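# Hook the hex nut out onto the tape strip

## Task

Remove the hex nut from the gap among the spacers and leave it lying completely on the tape strip, no part of it hanging off. The hook pick on the table (orange-brown handle, hooked tip) may be used for this. Avoid toppling or tilting the upright spacers, but extracting the nut matters more than keeping every spacer up. At the end no gripper may still hold the nut: release it and move the arms away, since a result that stays only because the robot is supporting it is not accepted.

## Robot and tools

Robot: two 6-joint arms named left_arm and right_arm, each ending in a parallel two-finger gripper. In the shared scene frame the origin sits on the table surface midway between the arms, +x reaches out over the table, +z is up, and left_arm is mounted on the +y side (base about (-0.023, +0.305, 0) m), right_arm on the -y side (base about (+0.063, -0.384, 0) m). The arm names do not tell you which side of a camera image they appear on.

Gripper geometry: the fingers extend along the gripper's +z axis and close along its y axis. The reported end_effector_position is the midpoint between the pads when closed, roughly 2 cm short of the fingertips; closing pushes the tips about 10 mm further forward. Reported hand positions can be slightly off, worse when the arm is stretched far.

Tool execute_actions takes "actions", a list holding zero or one item, plus optional "pictures" (true/false, camera images on by default).
- Empty list: no command, just returns the present state.
- Motion: {"rows": [[...],...], "steps": n} with n from 1 to 15 (default 15), each step 1/30 s. Each row is applied for one step; if there are fewer rows than steps the last row repeats.
- Wait: {"steps": n} without rows, n up to 300; it returns once n steps have passed since the previous result, and your reply time is counted within that.

Each row is one flat list of 14 numbers covering both arms, even if only one moves: left_arm waist, shoulder, elbow, forearm roll, wrist pitch, wrist roll, gripper opening, then the same seven for right_arm. The six joint values are absolute target angles in radians (the same values the Joint positions line prints), not offsets. Ranges: waist -6.283..6.283, shoulder -2.304..2.304, elbow -4.224..0.061, forearm roll -6.283..6.283, wrist pitch -2.164..2.164, wrist roll -6.283..6.283. A target more than 0.010 rad outside a range and beyond the current angle gets the call rejected, and then nothing moves. Targets slightly beyond a true end are clipped, and a "joint sent to its limit" line may appear (possibly for an earlier motion). The opening is a scale value from -1 (closed) to +1 (fully open, about 0.084 m between pads).

Motion limits: joint targets move at most 3.14 rad/s with a 0.16 s ramp, and an arm's joints are timed to arrive together. Per step a target is held within 0.623 rad of the measured angle, and if a step would shift the gripper more than 70 mm all that arm's targets are pulled back. So big moves take several calls. Between calls the arms keep heading to the last row sent until motion stalls or a step is HELD.

Result lines: for each arm, end_effector_position (m), end_effector_quat_wxyz, linear and angular velocities, all in the scene frame. Joint positions and Joint velocities list each arm's six joints (rad, rad/s) and then the pad gap (m, m/s). grip_measured is the measured opening on the command scale. Joint torques are total drive outputs with offsets and noise, not contact forces. "joint command not followed" means a clearance check altered or blocked joint targets on some steps; HELD marks steps where your row was not (fully) sent. MOTOR HOT warns from 65 °C; an OVER-TEMPERATURE FAULT brakes the arm until it cools. A TORQUE FAULT (load limits: waist and shoulder 55.8, elbow 46.5, forearm roll 25.1, wrist pitch and wrist roll 17.6 N m, held weight included) stops the arm, backs the joint off, holds 10 s and drops the rest of the call.

Gripping: to keep hold of something, command an opening well below grip_measured; the lower, the tighter (up to about 24 N per pad for items up to ~6 cm). Repeating grip_measured gives a light squeeze. Closing quickly can overshoot the force.

zoom_image: {"camera": name, "region": [x0, y0, x1, y1]} in pixels of that camera's latest image, origin top-left, region at most 504x504. Cameras: cam_head_left, cam_head_right, cam_high, cam_low, cam_left_wrist, cam_right_wrist, each 504x504.

read_manual: returns only URDF licence text; no motion.

finished_scene: {"scene": number of the current scene}; ends it permanently and reports success. Answering without any tool call also ends things.

Likely order: look, pick up the hook pick by its handle, reach the hook behind the nut, drag it out and onto the tape, set the pick down, open the grippers, retract, then finish.

Avoid: dropping or slamming things, hard shoves, letting the arms collide, pushing anything off the table, toppling spacers, and holding loads long enough to overheat motors. Occasional external tugs or pushes on objects may happen.

Each tool is called as name([rows], argument=value, ...), one row to a line, values as JSON.

## Session

execute_actions(actions=[])

Scene clock: 0.00 s of 4417.00 s.
left_arm: end_effector_position=(+0.6472, -0.2723, +0.2946) grip_measured=+1.00 end_effector_quat_wxyz=(+0.370, +0.732, -0.474, +0.319) end_effector_velocity=(-0.000, -0.000, -0.001) end_effector_angular_velocity=(+0.001, +0.000, -0.001) | right_arm: end_effector_position=(+0.1387, -0.7071, +0.1045) grip_measured=+1.00 end_effector_quat_wxyz=(+0.266, +0.198, +0.919, -0.213) end_effector_velocity=(-0.000, -0.001, +0.000) end_effector_angular_velocity=(-0.002, +0.000, +0.001)
Joint positions: left_arm=[-0.715 -0.965 -1.825 -1.489 -0.743  1.768  0.084] | right_arm=[-1.825 -0.307 -0.159  2.453 -0.805 -0.611  0.084]
Joint velocities: left_arm=[-0.001 -0.001 -0.001  0.001 -0.     0.     0.   ] | right_arm=[-0.     0.    -0.002 -0.001  0.    -0.    -0.   ]
Joint torques (N m, as the arm reports them, + toward a larger angle): no reading
Motor temperatures (°C, as the motors report them): left_arm=[31 32 33 33 37 34] | right_arm=[31 29 32 33 36 38]

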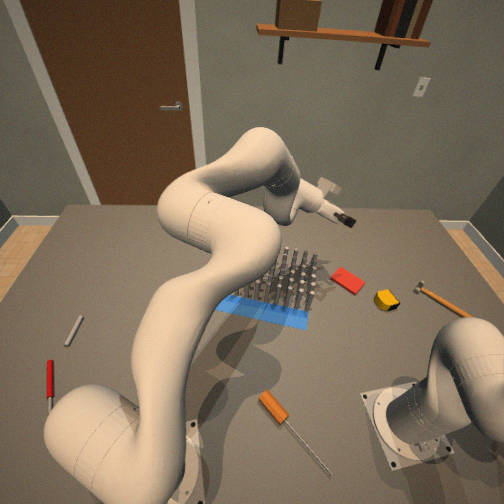

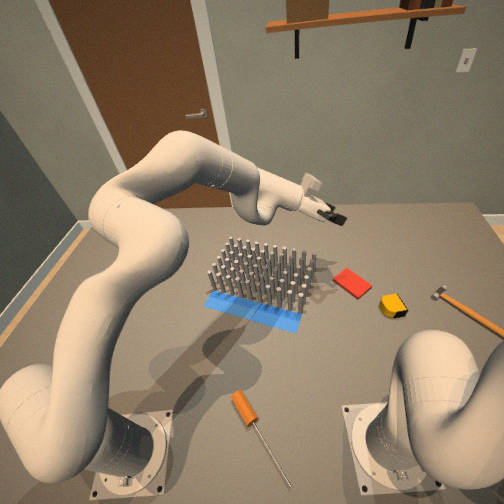

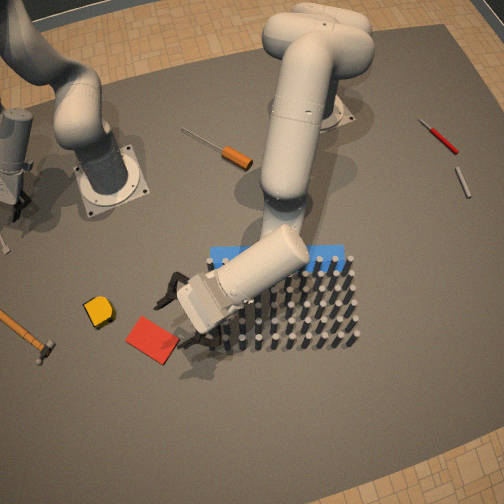

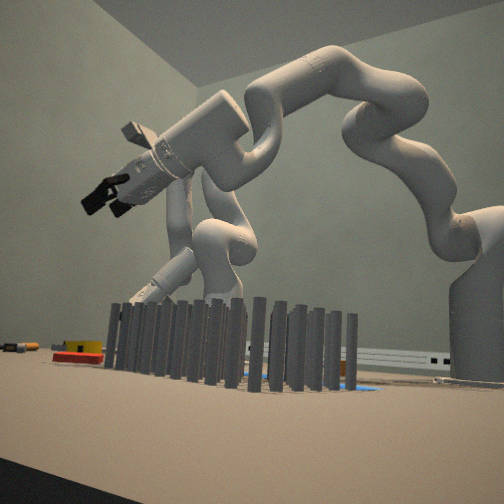

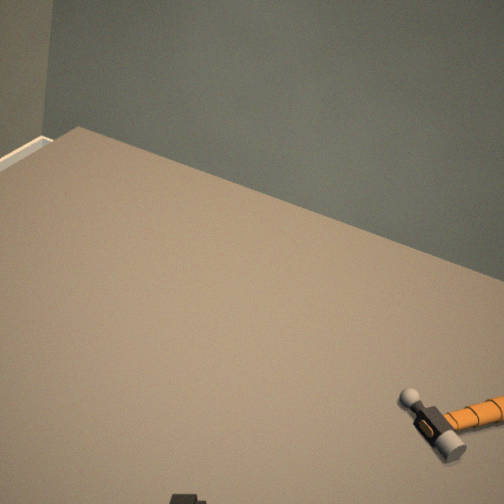

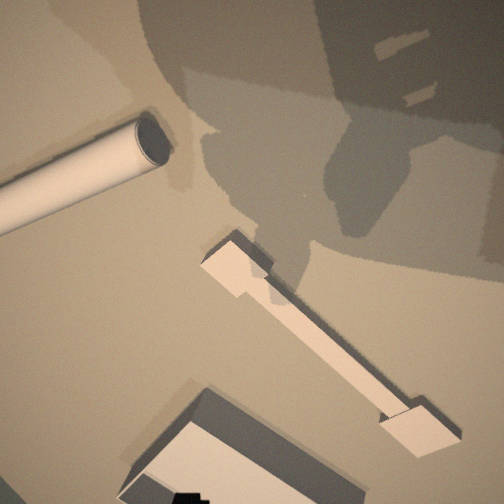

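execute_actions([
  {"rows": [[-0.7948, -0.4311, -1.6103, 0.0, -1.1792, -0.3316, 1, -1.825, 0.067, -0.555, 0.0, -0.622, 1.5, 1]], "steps": 15},
], pictures=false)

execute_actions([
  {"steps": 25},
], pictures=false)

execute_actions([
  {"rows": [[-0.7948, -0.4311, -1.6103, 0.0, -1.1792, -0.3316, 1, 1.3063, -0.2582, -0.6155, 0.0, -0.3573, 3.773, 1]], "steps": 15},
], pictures=false)

execute_actions([
  {"steps": 60},
])

Scene clock: 4.63 s of 4417.00 s.
left_arm: end_effector_position=(+0.5003, -0.2363, +0.4323) grip_measured=+1.00 end_effector_quat_wxyz=(+0.372, +0.731, -0.552, +0.153) end_effector_velocity=(-0.317, +0.276, +0.147) end_effector_angular_velocity=(+1.354, +0.464, -0.216) | right_arm: end_effector_position=(+0.1617, -0.8248, +0.2553) grip_measured=+1.00 end_effector_quat_wxyz=(+0.335, +0.113, +0.904, -0.240) end_effector_velocity=(+0.033, -0.063, +0.344) end_effector_angular_velocity=(+0.311, +0.081, +0.544)
Joint positions: left_arm=[-0.764 -0.639 -1.695 -0.974 -1.009  1.252  0.084] | right_arm=[-1.825 -0.046 -0.436  1.828 -0.677  0.016  0.084]
Joint velocities: left_arm=[-0.109  0.726  0.291  1.757 -0.591 -1.751 -0.   ] | right_arm=[-0.     0.618 -0.654 -2.468  0.303  2.466 -0.   ]
Joint torques (N m, as the arm reports them, + toward a larger angle): left_arm=[ -2.25  54.41 -18.86   1.89  -0.65  -0.29] | right_arm=[ -6.64  23.03 -21.43  -2.86  -0.47   0.61]
Motor temperatures (°C, as the motors report them): left_arm=[31 32 33 33 37 34] | right_arm=[31 29 32 33 36 38]
Steps of this call (steps 1 to 90: nothing new was sent; then 1.13 s passed at rest; steps 91 to 105: all 15 steps of this action). Readings (joint positions):
91: left_arm=[-0.715 -0.964 -1.825 -1.489 -0.743 1.768] | right_arm=[-1.825 -0.307 -0.159 2.452 -0.805 -0.610]
92: left_arm=[-0.715 -0.960 -1.822 -1.483 -0.747 1.761] | right_arm=[-1.825 -0.304 -0.162 2.446 -0.803 -0.604]
94: left_arm=[-0.721 -0.920 -1.802 -1.432 -0.782 1.709] | right_arm=[-1.825 -0.273 -0.194 2.392 -0.786 -0.548]
98: left_arm=[-0.737 -0.814 -1.765 -1.299 -0.866 1.577] | right_arm=[-1.825 -0.187 -0.286 2.235 -0.746 -0.393]
105: the state above

Scene clock: 5.47 s of 4417.00 s.
left_arm: end_effector_position=(+0.4821, -0.0439, +0.4496) grip_measured=+1.00 end_effector_quat_wxyz=(+0.000, +0.991, -0.136, -0.000) end_effector_velocity=(+0.001, +0.001, +0.002) end_effector_angular_velocity=(+0.003, -0.004, +0.018) | right_arm: end_effector_position=(+0.0241, -0.7255, +0.2498) grip_measured=+1.00 end_effector_quat_wxyz=(+0.001, +0.022, +1.000, -0.000) end_effector_velocity=(-0.002, +0.001, -0.000) end_effector_angular_velocity=(+0.002, +0.007, +0.003)
Joint positions: left_arm=[-0.795 -0.431 -1.61  -0.001 -1.179 -0.33   0.084] | right_arm=[-1.825  0.067 -0.555  0.002 -0.622  1.499  0.084]
Joint velocities: left_arm=[ 0.     0.002 -0.     0.006 -0.001 -0.02  -0.   ] | right_arm=[ 0.     0.001  0.002 -0.013 -0.     0.007 -0.   ]
Joint torques (N m, as the arm reports them, + toward a larger angle): left_arm=[ -2.49  48.17 -19.47   1.17  -0.17  -0.09] | right_arm=[ -7.48  18.8  -24.63   3.28   0.68   0.08]
Motor temperatures (°C, as the motors report them): left_arm=[31 32 33 33 37 34] | right_arm=[31 29 32 33 36 38]
Steps of this call (steps 1 to 25: the robot went on to your last target). Readings (joint positions):
1: left_arm=[-0.767 -0.615 -1.685 -0.913 -1.029 1.191] | right_arm=[-1.825 -0.025 -0.458 1.739 -0.667 0.104]
2: left_arm=[-0.771 -0.592 -1.676 -0.848 -1.048 1.126] | right_arm=[-1.825 -0.005 -0.479 1.643 -0.658 0.200]
4: left_arm=[-0.777 -0.550 -1.659 -0.707 -1.082 0.984] | right_arm=[-1.825 0.028 -0.514 1.440 -0.642 0.403]
8: left_arm=[-0.786 -0.489 -1.634 -0.397 -1.132 0.671] | right_arm=[-1.825 0.058 -0.545 1.023 -0.627 0.819]
25: the state above

Scene clock: 5.97 s of 4417.00 s.
left_arm: end_effector_position=(+0.4822, -0.0437, +0.4499) grip_measured=+1.00 end_effector_quat_wxyz=(+0.000, +0.991, -0.135, -0.000) end_effector_velocity=(+0.000, +0.000, +0.001) end_effector_angular_velocity=(-0.001, -0.001, -0.001) | right_arm: end_effector_position=(+0.2082, -0.7289, +0.1914) grip_measured=+1.00 end_effector_quat_wxyz=(+0.000, +0.022, +1.000, +0.000) end_effector_velocity=(+0.433, +0.143, -0.089) end_effector_angular_velocity=(+0.002, +0.002, +0.005)
Joint positions: left_arm=[-0.795 -0.431 -1.61  -0.    -1.179 -0.332  0.084] | right_arm=[-1.313 -0.131 -0.592  0.001 -0.462  2.012  0.084]
Joint velocities: left_arm=[ 0.     0.001 -0.    -0.    -0.     0.002 -0.   ] | right_arm=[ 1.213 -0.283 -0.052 -0.001  0.23   1.209 -0.   ]
Joint torques (N m, as the arm reports them, + toward a larger angle): left_arm=[ -0.98  51.56 -20.18   0.84  -0.13  -0.07] | right_arm=[ -4.85  33.2  -19.84   2.61   0.66  -0.23]
Motor temperatures (°C, as the motors report them): left_arm=[31 32 33 33 37 34] | right_arm=[31 29 32 33 36 38]
Steps of this call (steps 1 to 15: all 15 steps of this action). Readings (joint positions):
1: left_arm=[-0.795 -0.431 -1.610 -0.001 -1.179 -0.330] | right_arm=[-1.825 0.067 -0.555 0.002 -0.622 1.500]
2: left_arm=[-0.795 -0.431 -1.610 -0.001 -1.179 -0.331] | right_arm=[-1.819 0.064 -0.556 0.001 -0.619 1.506]
4: left_arm=[-0.795 -0.431 -1.610 -0.000 -1.179 -0.331] | right_arm=[-1.764 0.036 -0.562 0.001 -0.595 1.564]
8: left_arm=[-0.795 -0.431 -1.610 -0.000 -1.179 -0.331] | right_arm=[-1.596 -0.044 -0.576 0.001 -0.532 1.730]
15: the state above

Scene clock: 7.97 s of 4417.00 s.
left_arm: end_effector_position=(+0.4822, -0.0437, +0.4499) grip_measured=+1.00 end_effector_quat_wxyz=(+0.000, +0.991, -0.135, -0.000) end_effector_velocity=(-0.000, +0.000, -0.001) end_effector_angular_velocity=(+0.001, +0.002, +0.001) | right_arm: end_effector_position=(+0.1906, -0.0163, +0.1503) grip_measured=+1.00 end_effector_quat_wxyz=(+0.000, -0.319, +0.948, +0.000) end_effector_velocity=(-0.441, +0.154, -0.002) end_effector_angular_velocity=(-0.001, +0.001, +0.948)
Joint positions: left_arm=[-0.795 -0.431 -1.61   0.    -1.179 -0.332  0.084] | right_arm=[ 1.095 -0.257 -0.615  0.    -0.358  3.729  0.084]
Joint velocities: left_arm=[ 0.    -0.001  0.002 -0.    -0.    -0.001  0.   ] | right_arm=[ 1.199 -0.007 -0.001  0.001  0.005  0.25  -0.   ]
Joint torques (N m, as the arm reports them, + toward a larger angle): left_arm=[ -1.77  46.71 -19.79   1.39  -0.13  -0.05] | right_arm=[ -5.83  30.12 -18.78   2.54   0.53  -0.07]
Motor temperatures (°C, as the motors report them): left_arm=[31 32 33 33 37 34] | right_arm=[31 29 32 33 36 38]
Steps of this call (steps 1 to 60: the robot went on to your last target). Readings (joint positions):
1: left_arm=[-0.795 -0.431 -1.610 -0.000 -1.179 -0.332] | right_arm=[-1.273 -0.140 -0.593 0.001 -0.454 2.053]
2: left_arm=[-0.795 -0.431 -1.610 -0.000 -1.179 -0.332] | right_arm=[-1.232 -0.148 -0.595 0.001 -0.447 2.093]
4: left_arm=[-0.795 -0.431 -1.610 -0.000 -1.179 -0.332] | right_arm=[-1.151 -0.163 -0.598 0.001 -0.435 2.174]
8: left_arm=[-0.795 -0.431 -1.610 -0.000 -1.179 -0.332] | right_arm=[-0.989 -0.187 -0.602 0.001 -0.415 2.336]
60: the state above

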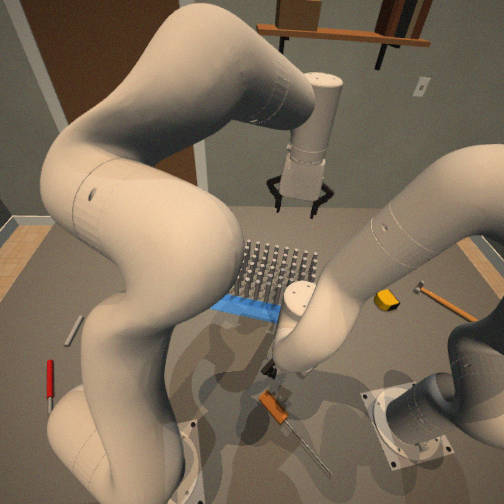

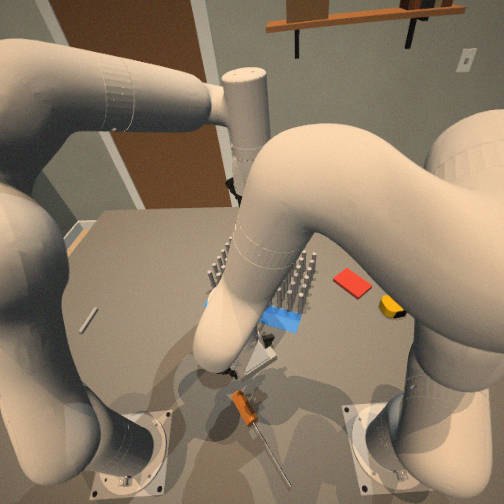

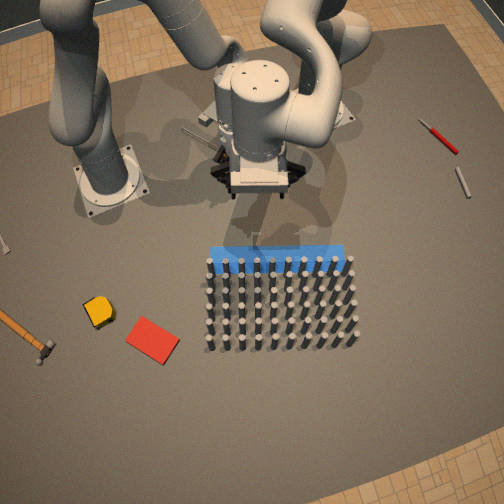

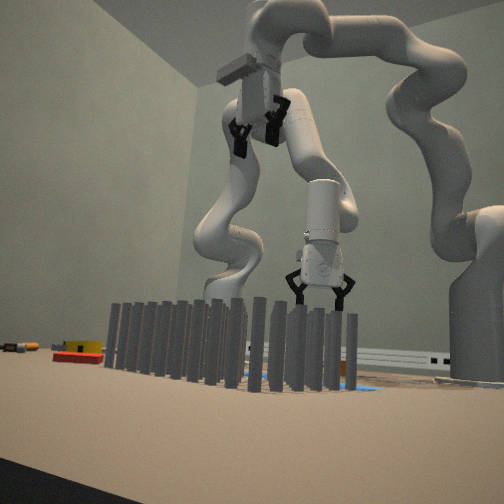

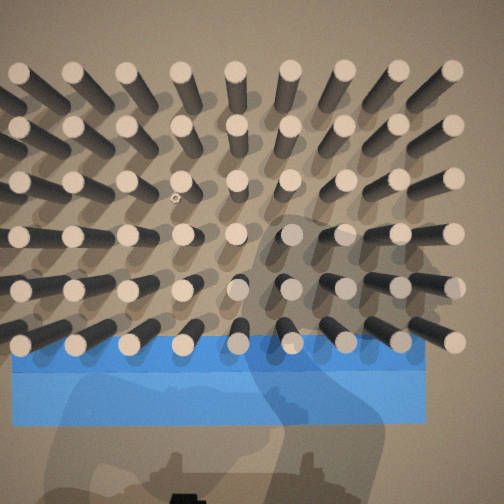

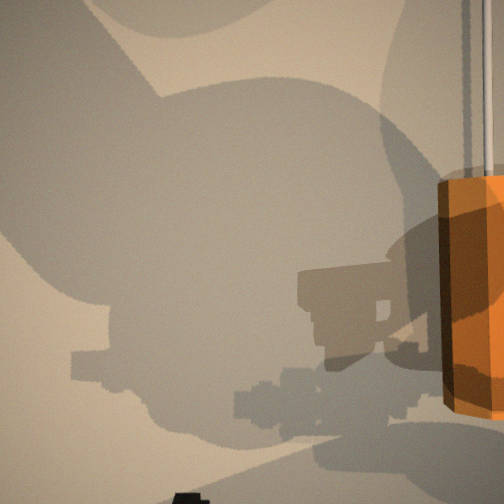

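execute_actions([
  {"steps": 12},
])

Scene clock: 8.47 s of 4417.00 s.
left_arm: end_effector_position=(+0.4822, -0.0437, +0.4499) grip_measured=+1.00 end_effector_quat_wxyz=(+0.000, +0.991, -0.135, -0.000) end_effector_velocity=(+0.000, +0.000, +0.000) end_effector_angular_velocity=(-0.001, +0.000, -0.000) | right_arm: end_effector_position=(+0.1112, +0.0024, +0.1499) grip_measured=+1.00 end_effector_quat_wxyz=(-0.000, -0.396, +0.918, -0.000) end_effector_velocity=(-0.003, -0.000, -0.000) end_effector_angular_velocity=(-0.001, +0.001, +0.004)
Joint positions: left_arm=[-0.795 -0.431 -1.61  -0.    -1.179 -0.332  0.084] | right_arm=[ 1.305 -0.258 -0.615 -0.    -0.357  3.773  0.084]
Joint velocities: left_arm=[ 0.001  0.     0.    -0.001  0.     0.001  0.   ] | right_arm=[ 0.007  0.     0.001  0.002  0.     0.002 -0.   ]
Joint torques (N m, as the arm reports them, + toward a larger angle): left_arm=[ -1.34  49.23 -19.15   0.41  -0.38   0.09] | right_arm=[ -8.2   30.81 -19.54   2.56   0.57  -0.06]
Motor temperatures (°C, as the motors report them): left_arm=[31 32 33 33 37 34] | right_arm=[31 29 32 33 36 38]
Steps of this call (steps 1 to 15: the robot went on to your last target). Readings (joint positions):
1: left_arm=[-0.795 -0.431 -1.610 0.000 -1.179 -0.332] | right_arm=[1.135 -0.257 -0.615 0.000 -0.358 3.737]
2: left_arm=[-0.795 -0.431 -1.610 -0.000 -1.179 -0.332] | right_arm=[1.175 -0.257 -0.615 0.000 -0.358 3.746]
4: left_arm=[-0.795 -0.431 -1.610 0.000 -1.179 -0.332] | right_arm=[1.250 -0.258 -0.615 0.000 -0.358 3.761]
8: left_arm=[-0.795 -0.431 -1.610 0.000 -1.179 -0.332] | right_arm=[1.302 -0.258 -0.615 -0.000 -0.357 3.772]
15: the state above

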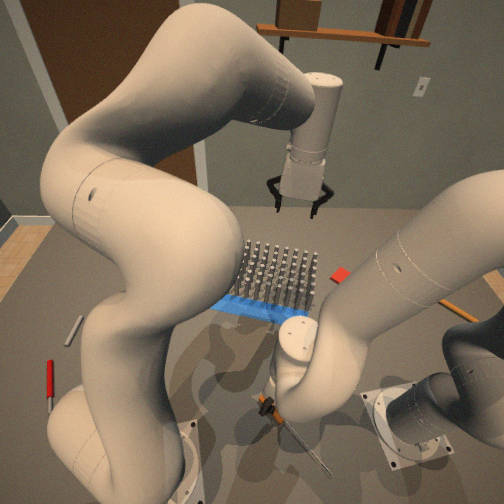

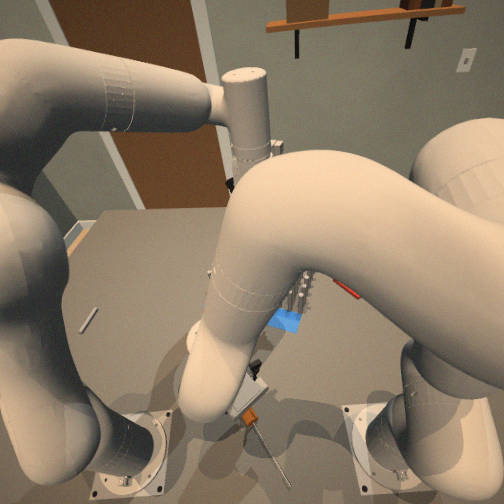

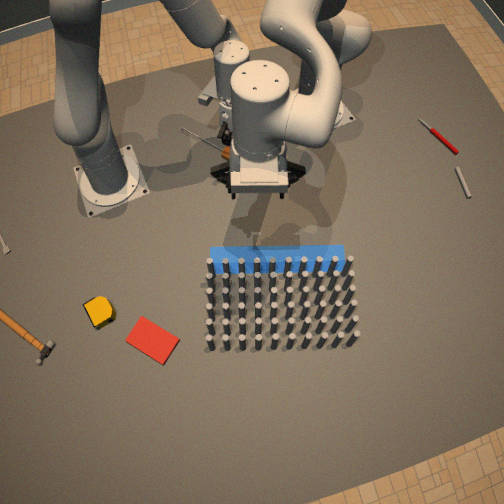

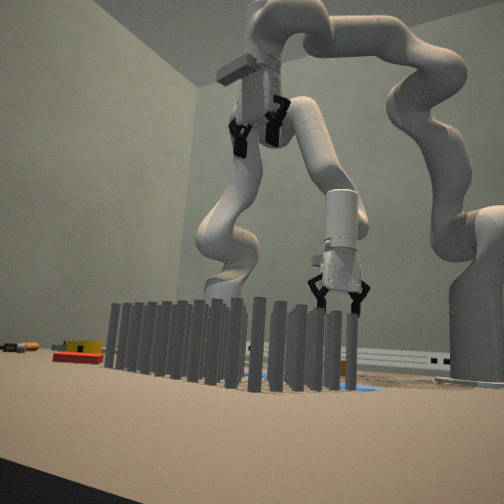

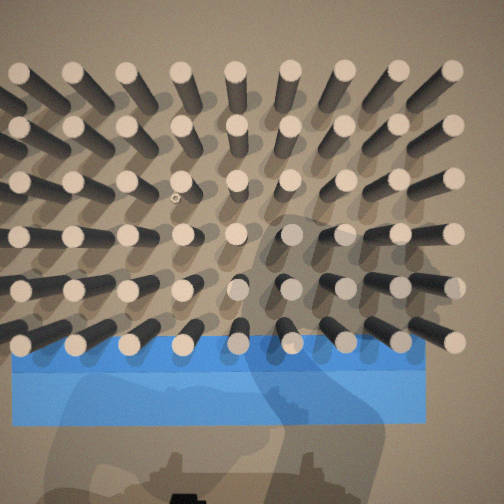

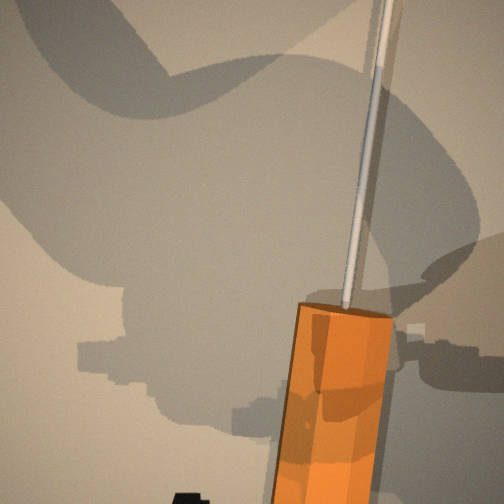

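execute_actions([
  {"rows": [[-0.6667, -0.5259, -1.7431, 0.0, -1.2172, -0.2037, 1, 1.3063, -0.2582, -0.6155, 0.0, -0.3573, 3.916, 1]], "steps": 6},
], pictures=false)

execute_actions([
  {"rows": [[-0.6667, -0.5259, -1.7431, 0.0, -1.2172, -0.2037, 1, 1.3063, -0.5931, -0.6431, 0.0, -0.0500, 3.916, 1]], "steps": 15},
], pictures=false)

execute_actions([
  {"steps": 8},
], pictures=false)

execute_actions([
  {"rows": [[-0.6667, -0.5259, -1.7431, 0.0, -1.2172, -0.2037, 1, 1.3063, -0.5931, -0.6431, 0.0, -0.0500, 3.916, 0.5], [-0.6667, -0.5259, -1.7431, 0.0, -1.2172, -0.2037, 1, 1.3063, -0.5931, -0.6431, 0.0, -0.0500, 3.916, 0.2], [-0.6667, -0.5259, -1.7431, 0.0, -1.2172, -0.2037, 1, 1.3063, -0.5931, -0.6431, 0.0, -0.0500, 3.916, -0.1], [-0.6667, -0.5259, -1.7431, 0.0, -1.2172, -0.2037, 1, 1.3063, -0.5931, -0.6431, 0.0, -0.0500, 3.916, -0.4], [-0.6667, -0.5259, -1.7431, 0.0, -1.2172, -0.2037, 1, 1.3063, -0.5931, -0.6431, 0.0, -0.0500, 3.916, -0.7]], "steps": 15},
])

Scene clock: 11.70 s of 4417.00 s.
left_arm: end_effector_position=(+0.5382, -0.0035, +0.4497) grip_measured=+1.00 end_effector_quat_wxyz=(-0.000, +0.991, -0.135, -0.000) end_effector_velocity=(+0.296, +0.260, -0.026) end_effector_angular_velocity=(+0.019, +0.021, +0.073) | right_arm: end_effector_position=(+0.1108, +0.0025, +0.1500) grip_measured=+1.00 end_effector_quat_wxyz=(+0.000, -0.342, +0.940, +0.000) end_effector_velocity=(+0.000, +0.001, +0.000) end_effector_angular_velocity=(+0.002, +0.000, -0.516)
Joint positions: left_arm=[-0.693 -0.506 -1.714  0.    -1.208 -0.232  0.084] | right_arm=[ 1.306 -0.258 -0.616  0.    -0.357  3.89   0.084]
Joint velocities: left_arm=[ 0.576 -0.408 -0.523  0.007 -0.142  0.501 -0.   ] | right_arm=[ 0.     0.    -0.002  0.001  0.     0.515 -0.   ]
Joint torques (N m, as the arm reports them, + toward a larger angle): left_arm=[-34.6   74.35 -15.97   0.04  -0.85  -0.56] | right_arm=[ -8.15  29.01 -20.12   3.19   0.55  -0.64]
Motor temperatures (°C, as the motors report them): left_arm=[31 32 33 33 37 34] | right_arm=[31 29 32 33 36 38]
Steps of this call (steps 1 to 15: the robot went on to your last target; steps 16 to 90: nothing new was sent; then 0.03 s passed at rest; steps 91 to 96: all 6 steps of this action). Readings (joint positions):
91: left_arm=[-0.795 -0.431 -1.611 -0.000 -1.179 -0.331] | right_arm=[1.306 -0.258 -0.615 -0.000 -0.357 3.773]
92: left_arm=[-0.790 -0.435 -1.617 -0.000 -1.182 -0.325] | right_arm=[1.306 -0.258 -0.615 -0.000 -0.357 3.780]
94: left_arm=[-0.745 -0.469 -1.666 -0.000 -1.195 -0.278] | right_arm=[1.306 -0.258 -0.615 -0.000 -0.357 3.834]
96: the state above

Scene clock: 12.20 s of 4417.00 s.
left_arm: end_effector_position=(+0.5521, +0.0083, +0.4501) grip_measured=+1.00 end_effector_quat_wxyz=(+0.000, +0.991, -0.135, +0.000) end_effector_velocity=(+0.001, +0.002, -0.000) end_effector_angular_velocity=(+0.000, +0.000, +0.004) | right_arm: end_effector_position=(+0.1108, +0.0028, +0.0259) grip_measured=+1.00 end_effector_quat_wxyz=(+0.000, -0.330, +0.944, +0.000) end_effector_velocity=(+0.002, +0.013, +0.001) end_effector_angular_velocity=(+0.036, -0.004, -0.002)
Joint positions: left_arm=[-0.667 -0.526 -1.743 -0.    -1.217 -0.204  0.084] | right_arm=[ 1.306 -0.591 -0.643 -0.    -0.052  3.916  0.084]
Joint velocities: left_arm=[ 0.003 -0.001 -0.001  0.     0.    -0.001  0.   ] | right_arm=[-0.    -0.003 -0.012  0.001  0.028  0.001  0.   ]
Joint torques (N m, as the arm reports them, + toward a larger angle): left_arm=[ -0.63  50.77 -19.45   1.5   -0.22  -0.04] | right_arm=[ -5.78  39.69 -12.09   2.47   0.48   0.06]
Motor temperatures (°C, as the motors report them): left_arm=[31 32 33 33 37 34] | right_arm=[31 29 32 33 36 38]
Steps of this call (steps 1 to 15: all 15 steps of this action). Readings (joint positions):
1: left_arm=[-0.679 -0.517 -1.728 0.000 -1.212 -0.219] | right_arm=[1.306 -0.258 -0.616 0.000 -0.357 3.903]
2: left_arm=[-0.672 -0.522 -1.735 0.000 -1.214 -0.212] | right_arm=[1.306 -0.263 -0.616 0.000 -0.351 3.909]
4: left_arm=[-0.668 -0.525 -1.741 0.000 -1.216 -0.206] | right_arm=[1.306 -0.316 -0.623 0.000 -0.298 3.911]
8: left_arm=[-0.668 -0.525 -1.743 -0.000 -1.217 -0.204] | right_arm=[1.306 -0.492 -0.634 0.000 -0.143 3.914]
15: the state above

Scene clock: 12.47 s of 4417.00 s.
left_arm: end_effector_position=(+0.5522, +0.0084, +0.4500) grip_measured=+1.00 end_effector_quat_wxyz=(+0.000, +0.991, -0.135, +0.000) end_effector_velocity=(+0.001, -0.000, -0.000) end_effector_angular_velocity=(-0.000, -0.000, -0.002) | right_arm: end_effector_position=(+0.1108, +0.0027, +0.0252) grip_measured=+1.00 end_effector_quat_wxyz=(+0.000, -0.330, +0.944, +0.000) end_effector_velocity=(-0.000, -0.002, -0.002) end_effector_angular_velocity=(-0.004, +0.001, +0.001)
Joint positions: left_arm=[-0.667 -0.526 -1.743 -0.    -1.217 -0.204  0.084] | right_arm=[ 1.306 -0.592 -0.643 -0.    -0.05   3.916  0.084]
Joint velocities: left_arm=[ 0.    -0.001 -0.002  0.     0.     0.002  0.   ] | right_arm=[-0.    -0.005  0.001 -0.     0.001 -0.     0.   ]
Joint torques (N m, as the arm reports them, + toward a larger angle): left_arm=[  0.11  54.19 -20.26   1.23  -0.35   0.05] | right_arm=[ -6.01  38.36 -12.95   2.79   0.53  -0.03]
Motor temperatures (°C, as the motors report them): left_arm=[31 32 33 33 37 34] | right_arm=[31 29 32 33 36 38]
Steps of this call (steps 1 to 8: the robot went on to your last target). Readings (joint positions):
1: left_arm=[-0.667 -0.526 -1.743 -0.000 -1.217 -0.204] | right_arm=[1.306 -0.591 -0.643 -0.000 -0.051 3.916]
2: left_arm=[-0.667 -0.526 -1.743 -0.000 -1.217 -0.204] | right_arm=[1.306 -0.591 -0.643 0.000 -0.051 3.916]
4: left_arm=[-0.667 -0.526 -1.743 -0.000 -1.217 -0.204] | right_arm=[1.306 -0.591 -0.643 0.000 -0.050 3.916]
8: the state above

Scene clock: 12.97 s of 4417.00 s.
left_arm: end_effector_position=(+0.5522, +0.0085, +0.4500) grip_measured=+1.00 end_effector_quat_wxyz=(+0.000, +0.991, -0.135, -0.000) end_effector_velocity=(+0.000, +0.001, -0.001) end_effector_angular_velocity=(+0.002, +0.000, -0.002) | right_arm: end_effector_position=(+0.1108, +0.0025, +0.0250) grip_measured=-0.18 end_effector_quat_wxyz=(+0.000, -0.330, +0.944, +0.000) end_effector_velocity=(-0.000, -0.001, -0.000) end_effector_angular_velocity=(-0.001, +0.000, -0.002)
Joint positions: left_arm=[-0.667 -0.526 -1.743  0.    -1.217 -0.204  0.084] | right_arm=[ 1.306 -0.593 -0.643 -0.    -0.05   3.916  0.036]
Joint velocities: left_arm=[ 0.    -0.     0.001  0.002 -0.     0.001  0.   ] | right_arm=[-0.     0.     0.001  0.001 -0.     0.001  0.   ]
Joint torques (N m, as the arm reports them, + toward a larger angle): left_arm=[ -2.66  53.82 -20.72   1.81  -0.29   0.13] | right_arm=[ -6.19  37.15 -11.93   2.35   0.59   0.  ]
Motor temperatures (°C, as the motors report them): left_arm=[31 32 33 33 37 34] | right_arm=[31 29 32 33 36 38]
Steps of this call (steps 1 to 15: all 15 steps of this action). Readings (joint positions):
1: left_arm=[-0.667 -0.526 -1.743 -0.000 -1.217 -0.204] | right_arm=[1.306 -0.593 -0.643 -0.000 -0.050 3.916]
2: left_arm=[-0.667 -0.526 -1.743 -0.000 -1.217 -0.204] | right_arm=[1.306 -0.593 -0.643 -0.000 -0.050 3.916]
4: left_arm=[-0.667 -0.526 -1.743 -0.000 -1.217 -0.204] | right_arm=[1.306 -0.593 -0.643 0.000 -0.050 3.916]
8: left_arm=[-0.667 -0.526 -1.743 -0.000 -1.217 -0.204] | right_arm=[1.306 -0.593 -0.643 -0.000 -0.050 3.916]
15: the state above

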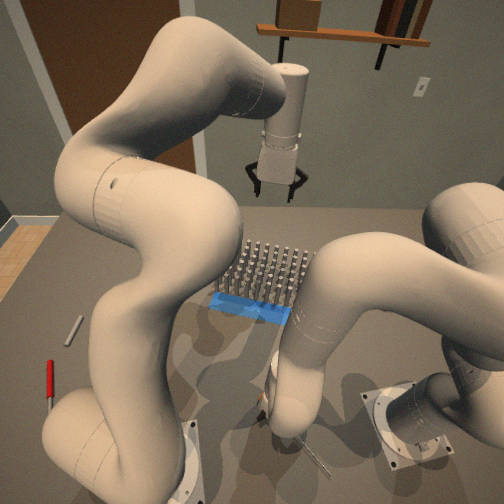

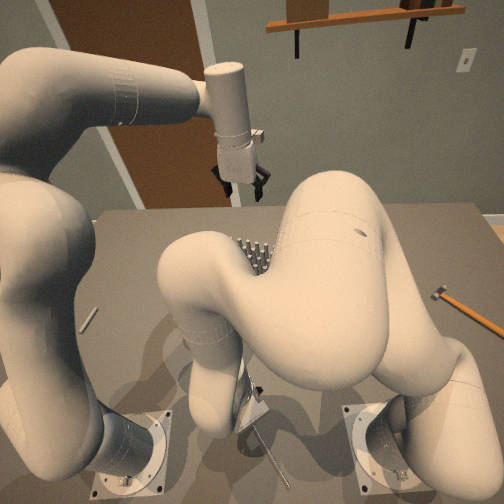

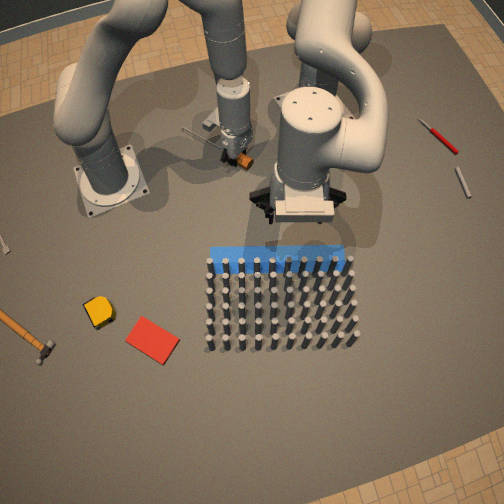

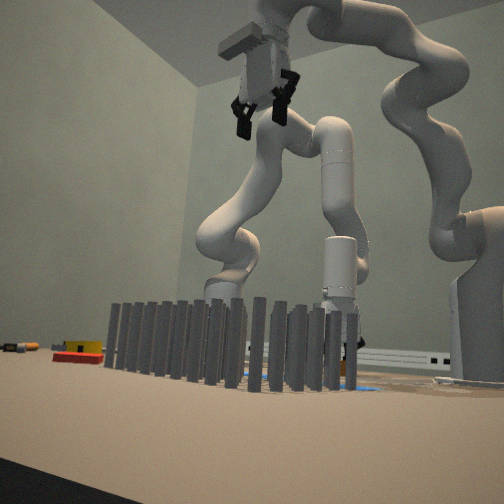

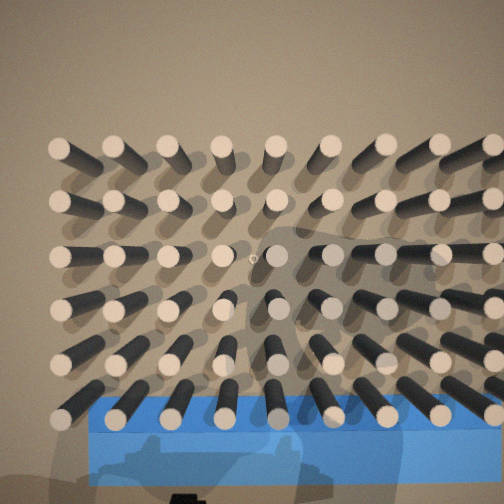

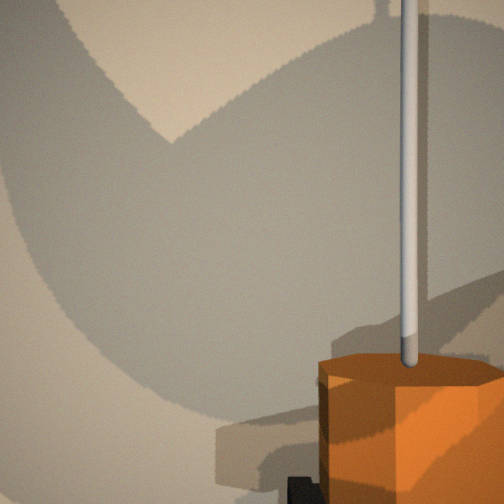

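execute_actions([
  {"rows": [[-0.6667, -0.5259, -1.7431, 0.0, -1.2172, -0.2037, 1, 1.3063, -0.2582, -0.6155, 0.0, -0.3573, 3.916, -0.7]], "steps": 12},
], pictures=false)

execute_actions([
  {"rows": [[-0.6667, -0.5259, -1.7431, 0.0, -1.2172, -0.2037, 1, 1.0701, -0.6029, -1.0452, 0.0, -0.4423, 1.4807, -0.7]], "steps": 15},
], pictures=false)

execute_actions([
  {"steps": 30},
])

Scene clock: 15.30 s of 4417.00 s.
left_arm: end_effector_position=(+0.5522, +0.0085, +0.4500) grip_measured=+1.00 end_effector_quat_wxyz=(+0.000, +0.991, -0.135, -0.000) end_effector_velocity=(+0.000, +0.000, -0.000) end_effector_angular_velocity=(+0.000, +0.001, -0.001) | right_arm: end_effector_position=(+0.1110, +0.0045, +0.1478) grip_measured=-0.18 end_effector_quat_wxyz=(+0.001, -0.330, +0.944, +0.002) end_effector_velocity=(-0.004, -0.031, +0.051) end_effector_angular_velocity=(-0.059, +0.007, -0.000)
Joint positions: left_arm=[-0.667 -0.526 -1.743 -0.    -1.217 -0.204  0.084] | right_arm=[ 1.306 -0.265 -0.617  0.    -0.348  3.916  0.036]
Joint velocities: left_arm=[ 0.    -0.001  0.    -0.    -0.     0.001  0.   ] | right_arm=[-0.     0.156  0.034 -0.    -0.182  0.    -0.   ]
Joint torques (N m, as the arm reports them, + toward a larger angle): left_arm=[ -0.15  51.08 -19.3    1.27  -0.24  -0.17] | right_arm=[ -6.95   6.46 -17.08   3.16   1.1    0.  ]
Motor temperatures (°C, as the motors report them): left_arm=[31 32 33 33 37 34] | right_arm=[31 29 32 33 36 38]
Steps of this call (steps 1 to 15: the robot went on to your last target; steps 16 to 58: nothing new was sent; steps 59 to 70: all 12 steps of this action). Readings (joint positions):
59: left_arm=[-0.667 -0.526 -1.743 -0.000 -1.217 -0.204] | right_arm=[1.306 -0.593 -0.643 0.000 -0.050 3.916]
60: left_arm=[-0.667 -0.526 -1.743 0.000 -1.217 -0.204] | right_arm=[1.306 -0.588 -0.642 0.000 -0.056 3.916]
62: left_arm=[-0.667 -0.526 -1.743 -0.000 -1.217 -0.204] | right_arm=[1.306 -0.536 -0.636 -0.000 -0.110 3.916]
66: left_arm=[-0.667 -0.526 -1.743 0.000 -1.217 -0.204] | right_arm=[1.306 -0.360 -0.625 0.000 -0.264 3.916]
70: the state above

Scene clock: 15.80 s of 4417.00 s.
left_arm: end_effector_position=(+0.5522, +0.0085, +0.4500) grip_measured=+1.00 end_effector_quat_wxyz=(+0.000, +0.991, -0.135, -0.000) end_effector_velocity=(-0.000, -0.000, +0.000) end_effector_angular_velocity=(+0.000, -0.001, -0.002) | right_arm: end_effector_position=(+0.2295, +0.1080, +0.1258) grip_measured=-0.18 end_effector_quat_wxyz=(-0.000, -0.623, +0.783, -0.000) end_effector_velocity=(+0.212, +0.121, -0.056) end_effector_angular_velocity=(-0.001, +0.002, +2.744)
Joint positions: left_arm=[-0.667 -0.526 -1.743  0.    -1.217 -0.204  0.084] | right_arm=[ 1.103 -0.556 -0.984  0.    -0.429  3.041  0.036]
Joint velocities: left_arm=[-0.001  0.001 -0.     0.001 -0.     0.001  0.   ] | right_arm=[-0.312 -0.443 -0.556 -0.001 -0.115 -3.055 -0.   ]
Joint torques (N m, as the arm reports them, + toward a larger angle): left_arm=[  0.06  52.69 -20.82   0.72  -0.38  -0.28] | right_arm=[  3.1   60.59 -15.93   2.68   0.6   -0.24]
Motor temperatures (°C, as the motors report them): left_arm=[31 32 33 33 37 34] | right_arm=[31 29 32 33 36 38]
Steps of this call (steps 1 to 15: all 15 steps of this action). Readings (joint positions):
1: left_arm=[-0.667 -0.526 -1.743 -0.000 -1.217 -0.204] | right_arm=[1.306 -0.262 -0.617 0.000 -0.352 3.916]
2: left_arm=[-0.667 -0.526 -1.743 -0.000 -1.217 -0.204] | right_arm=[1.304 -0.264 -0.620 -0.000 -0.356 3.909]
4: left_arm=[-0.667 -0.526 -1.743 0.000 -1.217 -0.204] | right_arm=[1.283 -0.297 -0.658 -0.000 -0.365 3.850]
8: left_arm=[-0.667 -0.526 -1.743 -0.000 -1.217 -0.204] | right_arm=[1.207 -0.407 -0.797 0.000 -0.391 3.626]
15: the state above

Scene clock: 16.80 s of 4417.00 s.
left_arm: end_effector_position=(+0.5522, +0.0085, +0.4500) grip_measured=+1.00 end_effector_quat_wxyz=(+0.000, +0.991, -0.135, -0.000) end_effector_velocity=(+0.000, +0.000, +0.000) end_effector_angular_velocity=(+0.000, -0.001, +0.001) | right_arm: end_effector_position=(+0.2526, +0.1208, +0.1200) grip_measured=-0.18 end_effector_quat_wxyz=(+0.000, +0.991, -0.135, +0.000) end_effector_velocity=(-0.000, -0.000, -0.000) end_effector_angular_velocity=(-0.001, +0.000, +0.002)
Joint positions: left_arm=[-0.667 -0.526 -1.743  0.    -1.217 -0.204  0.084] | right_arm=[ 1.07  -0.603 -1.045  0.    -0.442  1.481  0.036]
Joint velocities: left_arm=[ 0.001  0.001  0.     0.001  0.    -0.001  0.   ] | right_arm=[-0.    -0.     0.001  0.    -0.    -0.002 -0.   ]
Joint torques (N m, as the arm reports them, + toward a larger angle): left_arm=[  0.17  52.03 -19.72   0.97  -0.34   0.05] | right_arm=[ -6.56  50.42 -22.17   2.64   0.53   0.04]
Motor temperatures (°C, as the motors report them): left_arm=[31 32 33 33 37 34] | right_arm=[31 29 32 33 36 38]
Steps of this call (steps 1 to 30: the robot went on to your last target). Readings (joint positions):
1: left_arm=[-0.667 -0.526 -1.743 -0.000 -1.217 -0.204] | right_arm=[1.094 -0.569 -1.001 -0.000 -0.433 2.938]
2: left_arm=[-0.667 -0.526 -1.743 -0.000 -1.217 -0.204] | right_arm=[1.087 -0.579 -1.014 -0.000 -0.435 2.835]
4: left_arm=[-0.667 -0.526 -1.743 -0.000 -1.217 -0.204] | right_arm=[1.078 -0.591 -1.030 -0.000 -0.439 2.626]
8: left_arm=[-0.667 -0.526 -1.743 0.000 -1.217 -0.204] | right_arm=[1.072 -0.600 -1.041 -0.000 -0.442 2.208]
30: the state above

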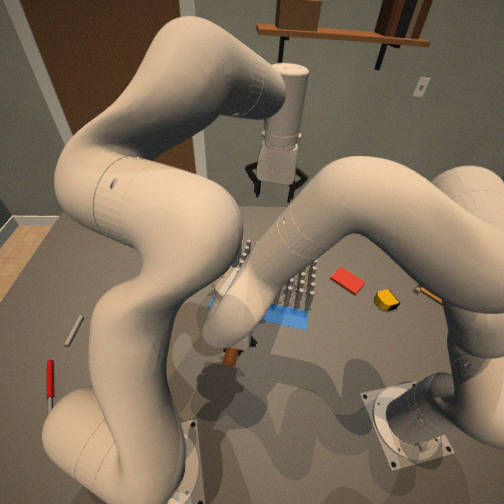

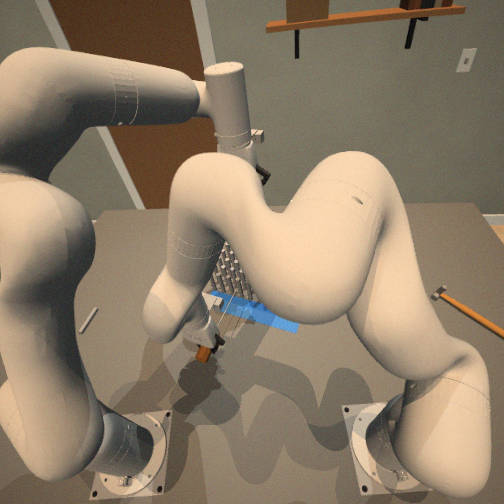

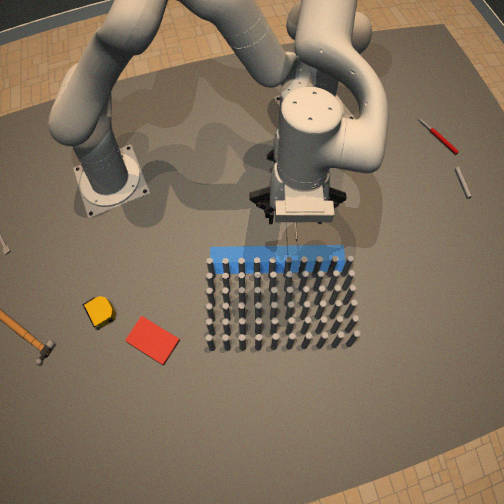

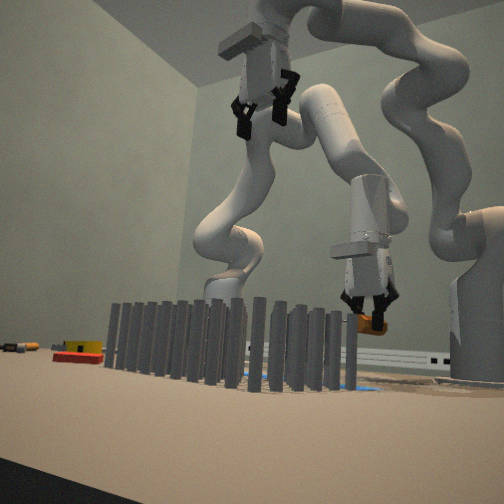

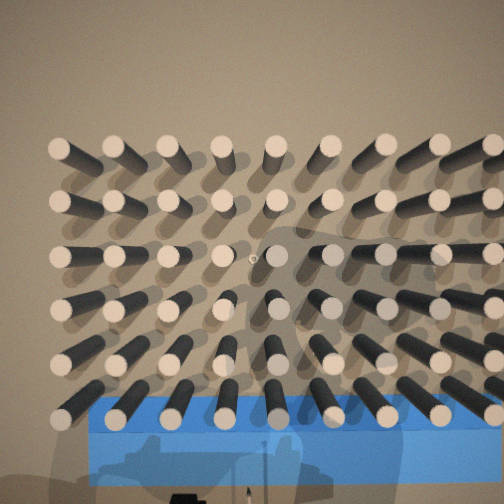

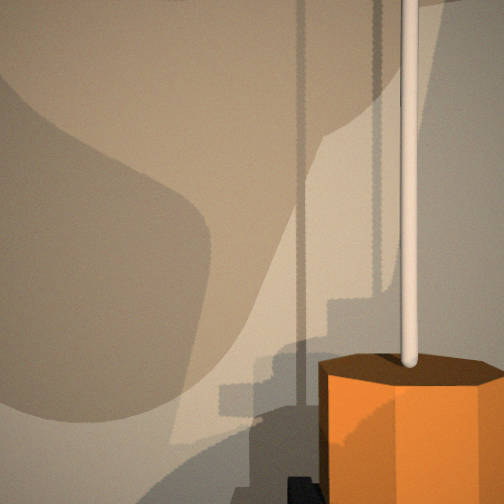

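execute_actions([
  {"rows": [[-0.6667, -0.5259, -1.7431, 0.0, -1.2172, -0.2037, 1, 0.9973, -0.7708, -1.0717, 0.0, -0.3009, 1.4080, -0.7]], "steps": 15},
], pictures=false)

execute_actions([
  {"steps": 8},
])

zoom_image(camera="cam_left_wrist", region=[180, 230, 320, 504])

Scene clock: 18.63 s of 4417.00 s.
left_arm: end_effector_position=(+0.5522, +0.0085, +0.4500) grip_measured=+1.00 end_effector_quat_wxyz=(+0.000, +0.991, -0.135, -0.000) end_effector_velocity=(+0.000, +0.000, +0.000) end_effector_angular_velocity=(+0.001, -0.001, +0.000) | right_arm: end_effector_position=(+0.2898, +0.1085, +0.0380) grip_measured=-0.18 end_effector_quat_wxyz=(-0.001, +0.991, -0.134, +0.000) end_effector_velocity=(-0.000, -0.003, -0.005) end_effector_angular_velocity=(-0.007, +0.003, -0.001)
Joint positions: left_arm=[-0.667 -0.526 -1.743 -0.    -1.217 -0.204  0.084] | right_arm=[ 0.998 -0.769 -1.072  0.    -0.301  1.408  0.036]
Joint velocities: left_arm=[ 0.     0.    -0.     0.001  0.    -0.     0.   ] | right_arm=[-0.002 -0.009  0.001  0.     0.002 -0.001 -0.   ]
Joint torques (N m, as the arm reports them, + toward a larger angle): left_arm=[ -2.45  52.39 -19.93   1.07  -0.2   -0.09] | right_arm=[ -5.    53.88 -19.1    2.23   0.72  -0.04]
Motor temperatures (°C, as the motors report them): left_arm=[31 32 33 33 37 34] | right_arm=[31 29 32 33 36 38]
Steps of this call (steps 1 to 15: the robot went on to your last target; steps 16 to 40: nothing new was sent; steps 41 to 55: all 15 steps of this action). Readings (joint positions):
41: left_arm=[-0.667 -0.526 -1.743 -0.000 -1.217 -0.204] | right_arm=[1.070 -0.603 -1.045 0.000 -0.442 1.481]
42: left_arm=[-0.667 -0.526 -1.743 0.000 -1.217 -0.204] | right_arm=[1.068 -0.608 -1.047 0.000 -0.437 1.478]
44: left_arm=[-0.667 -0.526 -1.743 0.000 -1.217 -0.204] | right_arm=[1.047 -0.656 -1.057 0.000 -0.392 1.455]
48: left_arm=[-0.667 -0.526 -1.743 -0.000 -1.217 -0.204] | right_arm=[1.002 -0.761 -1.067 -0.000 -0.314 1.414]
55: the state above

Scene clock: 18.90 s of 4417.00 s.
left_arm: end_effector_position=(+0.5522, +0.0085, +0.4500) grip_measured=+1.00 end_effector_quat_wxyz=(+0.000, +0.991, -0.135, -0.000) end_effector_velocity=(-0.000, +0.000, -0.001) end_effector_angular_velocity=(+0.001, +0.001, +0.000) | right_arm: end_effector_position=(+0.2897, +0.1078, +0.0370) grip_measured=-0.18 end_effector_quat_wxyz=(-0.000, +0.991, -0.135, +0.000) end_effector_velocity=(+0.000, -0.001, -0.001) end_effector_angular_velocity=(-0.002, +0.001, +0.001)
Joint positions: left_arm=[-0.667 -0.526 -1.743 -0.    -1.217 -0.204  0.084] | right_arm=[ 0.997 -0.771 -1.072  0.    -0.301  1.408  0.036]
Joint velocities: left_arm=[-0.    -0.     0.001  0.001  0.    -0.001 -0.   ] | right_arm=[-0.001 -0.002  0.001 -0.001  0.    -0.001  0.   ]
Joint torques (N m, as the arm reports them, + toward a larger angle): left_arm=[ -0.21  50.55 -19.55   1.92  -0.39  -0.06] | right_arm=[ -7.71  53.56 -19.52   2.98   0.76  -0.03]
Motor temperatures (°C, as the motors report them): left_arm=[31 32 33 33 37 34] | right_arm=[31 29 32 33 36 38]
Steps of this call (steps 1 to 8: the robot went on to your last target). Readings (joint positions):
1: left_arm=[-0.667 -0.526 -1.743 -0.000 -1.217 -0.204] | right_arm=[0.998 -0.769 -1.072 0.000 -0.301 1.408]
2: left_arm=[-0.667 -0.526 -1.743 -0.000 -1.217 -0.204] | right_arm=[0.998 -0.770 -1.072 0.000 -0.301 1.408]
4: left_arm=[-0.667 -0.526 -1.743 -0.000 -1.217 -0.204] | right_arm=[0.998 -0.770 -1.072 0.000 -0.301 1.408]
8: the state above

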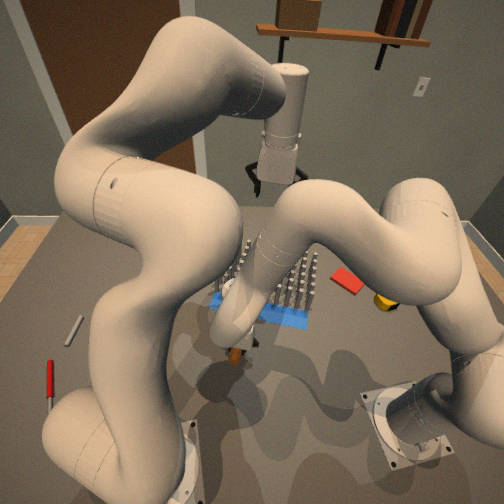

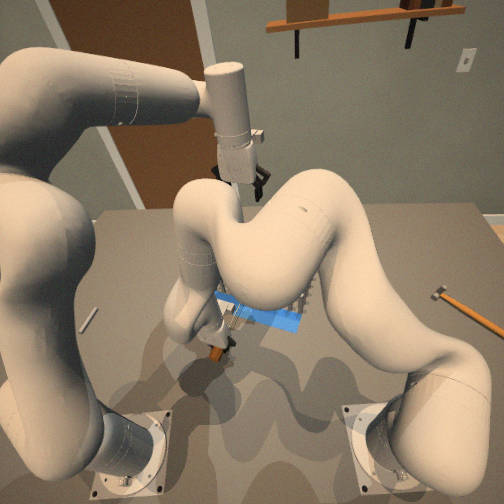

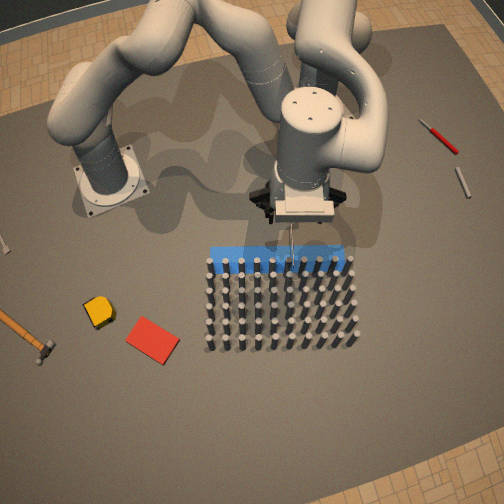

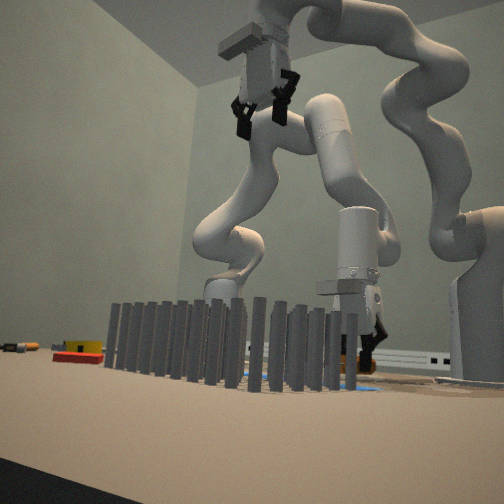

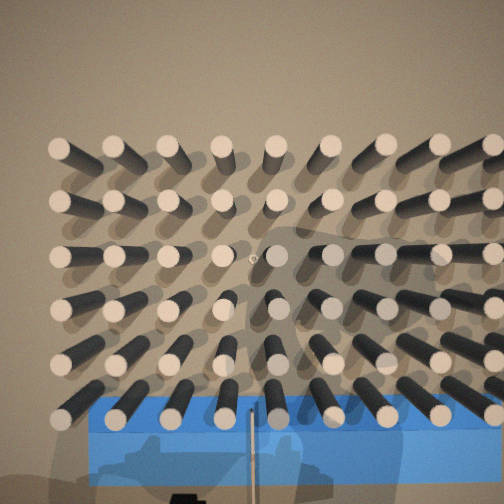

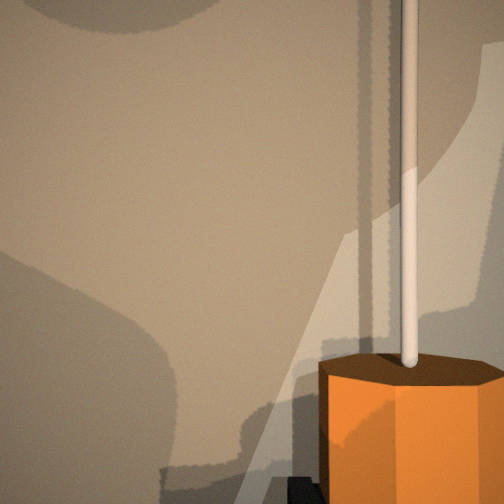

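Region (180, 230, 320, 504) of cam_left_wrist's 504x504 image, scaled by 1.839, with more detail than that image has; it fills the left 258 columns of this view, and the rest is white.

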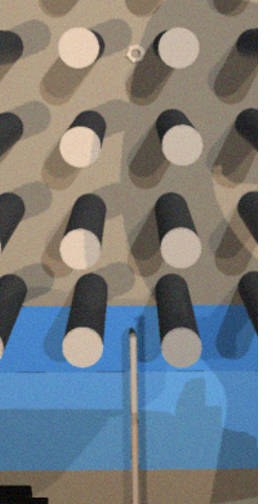

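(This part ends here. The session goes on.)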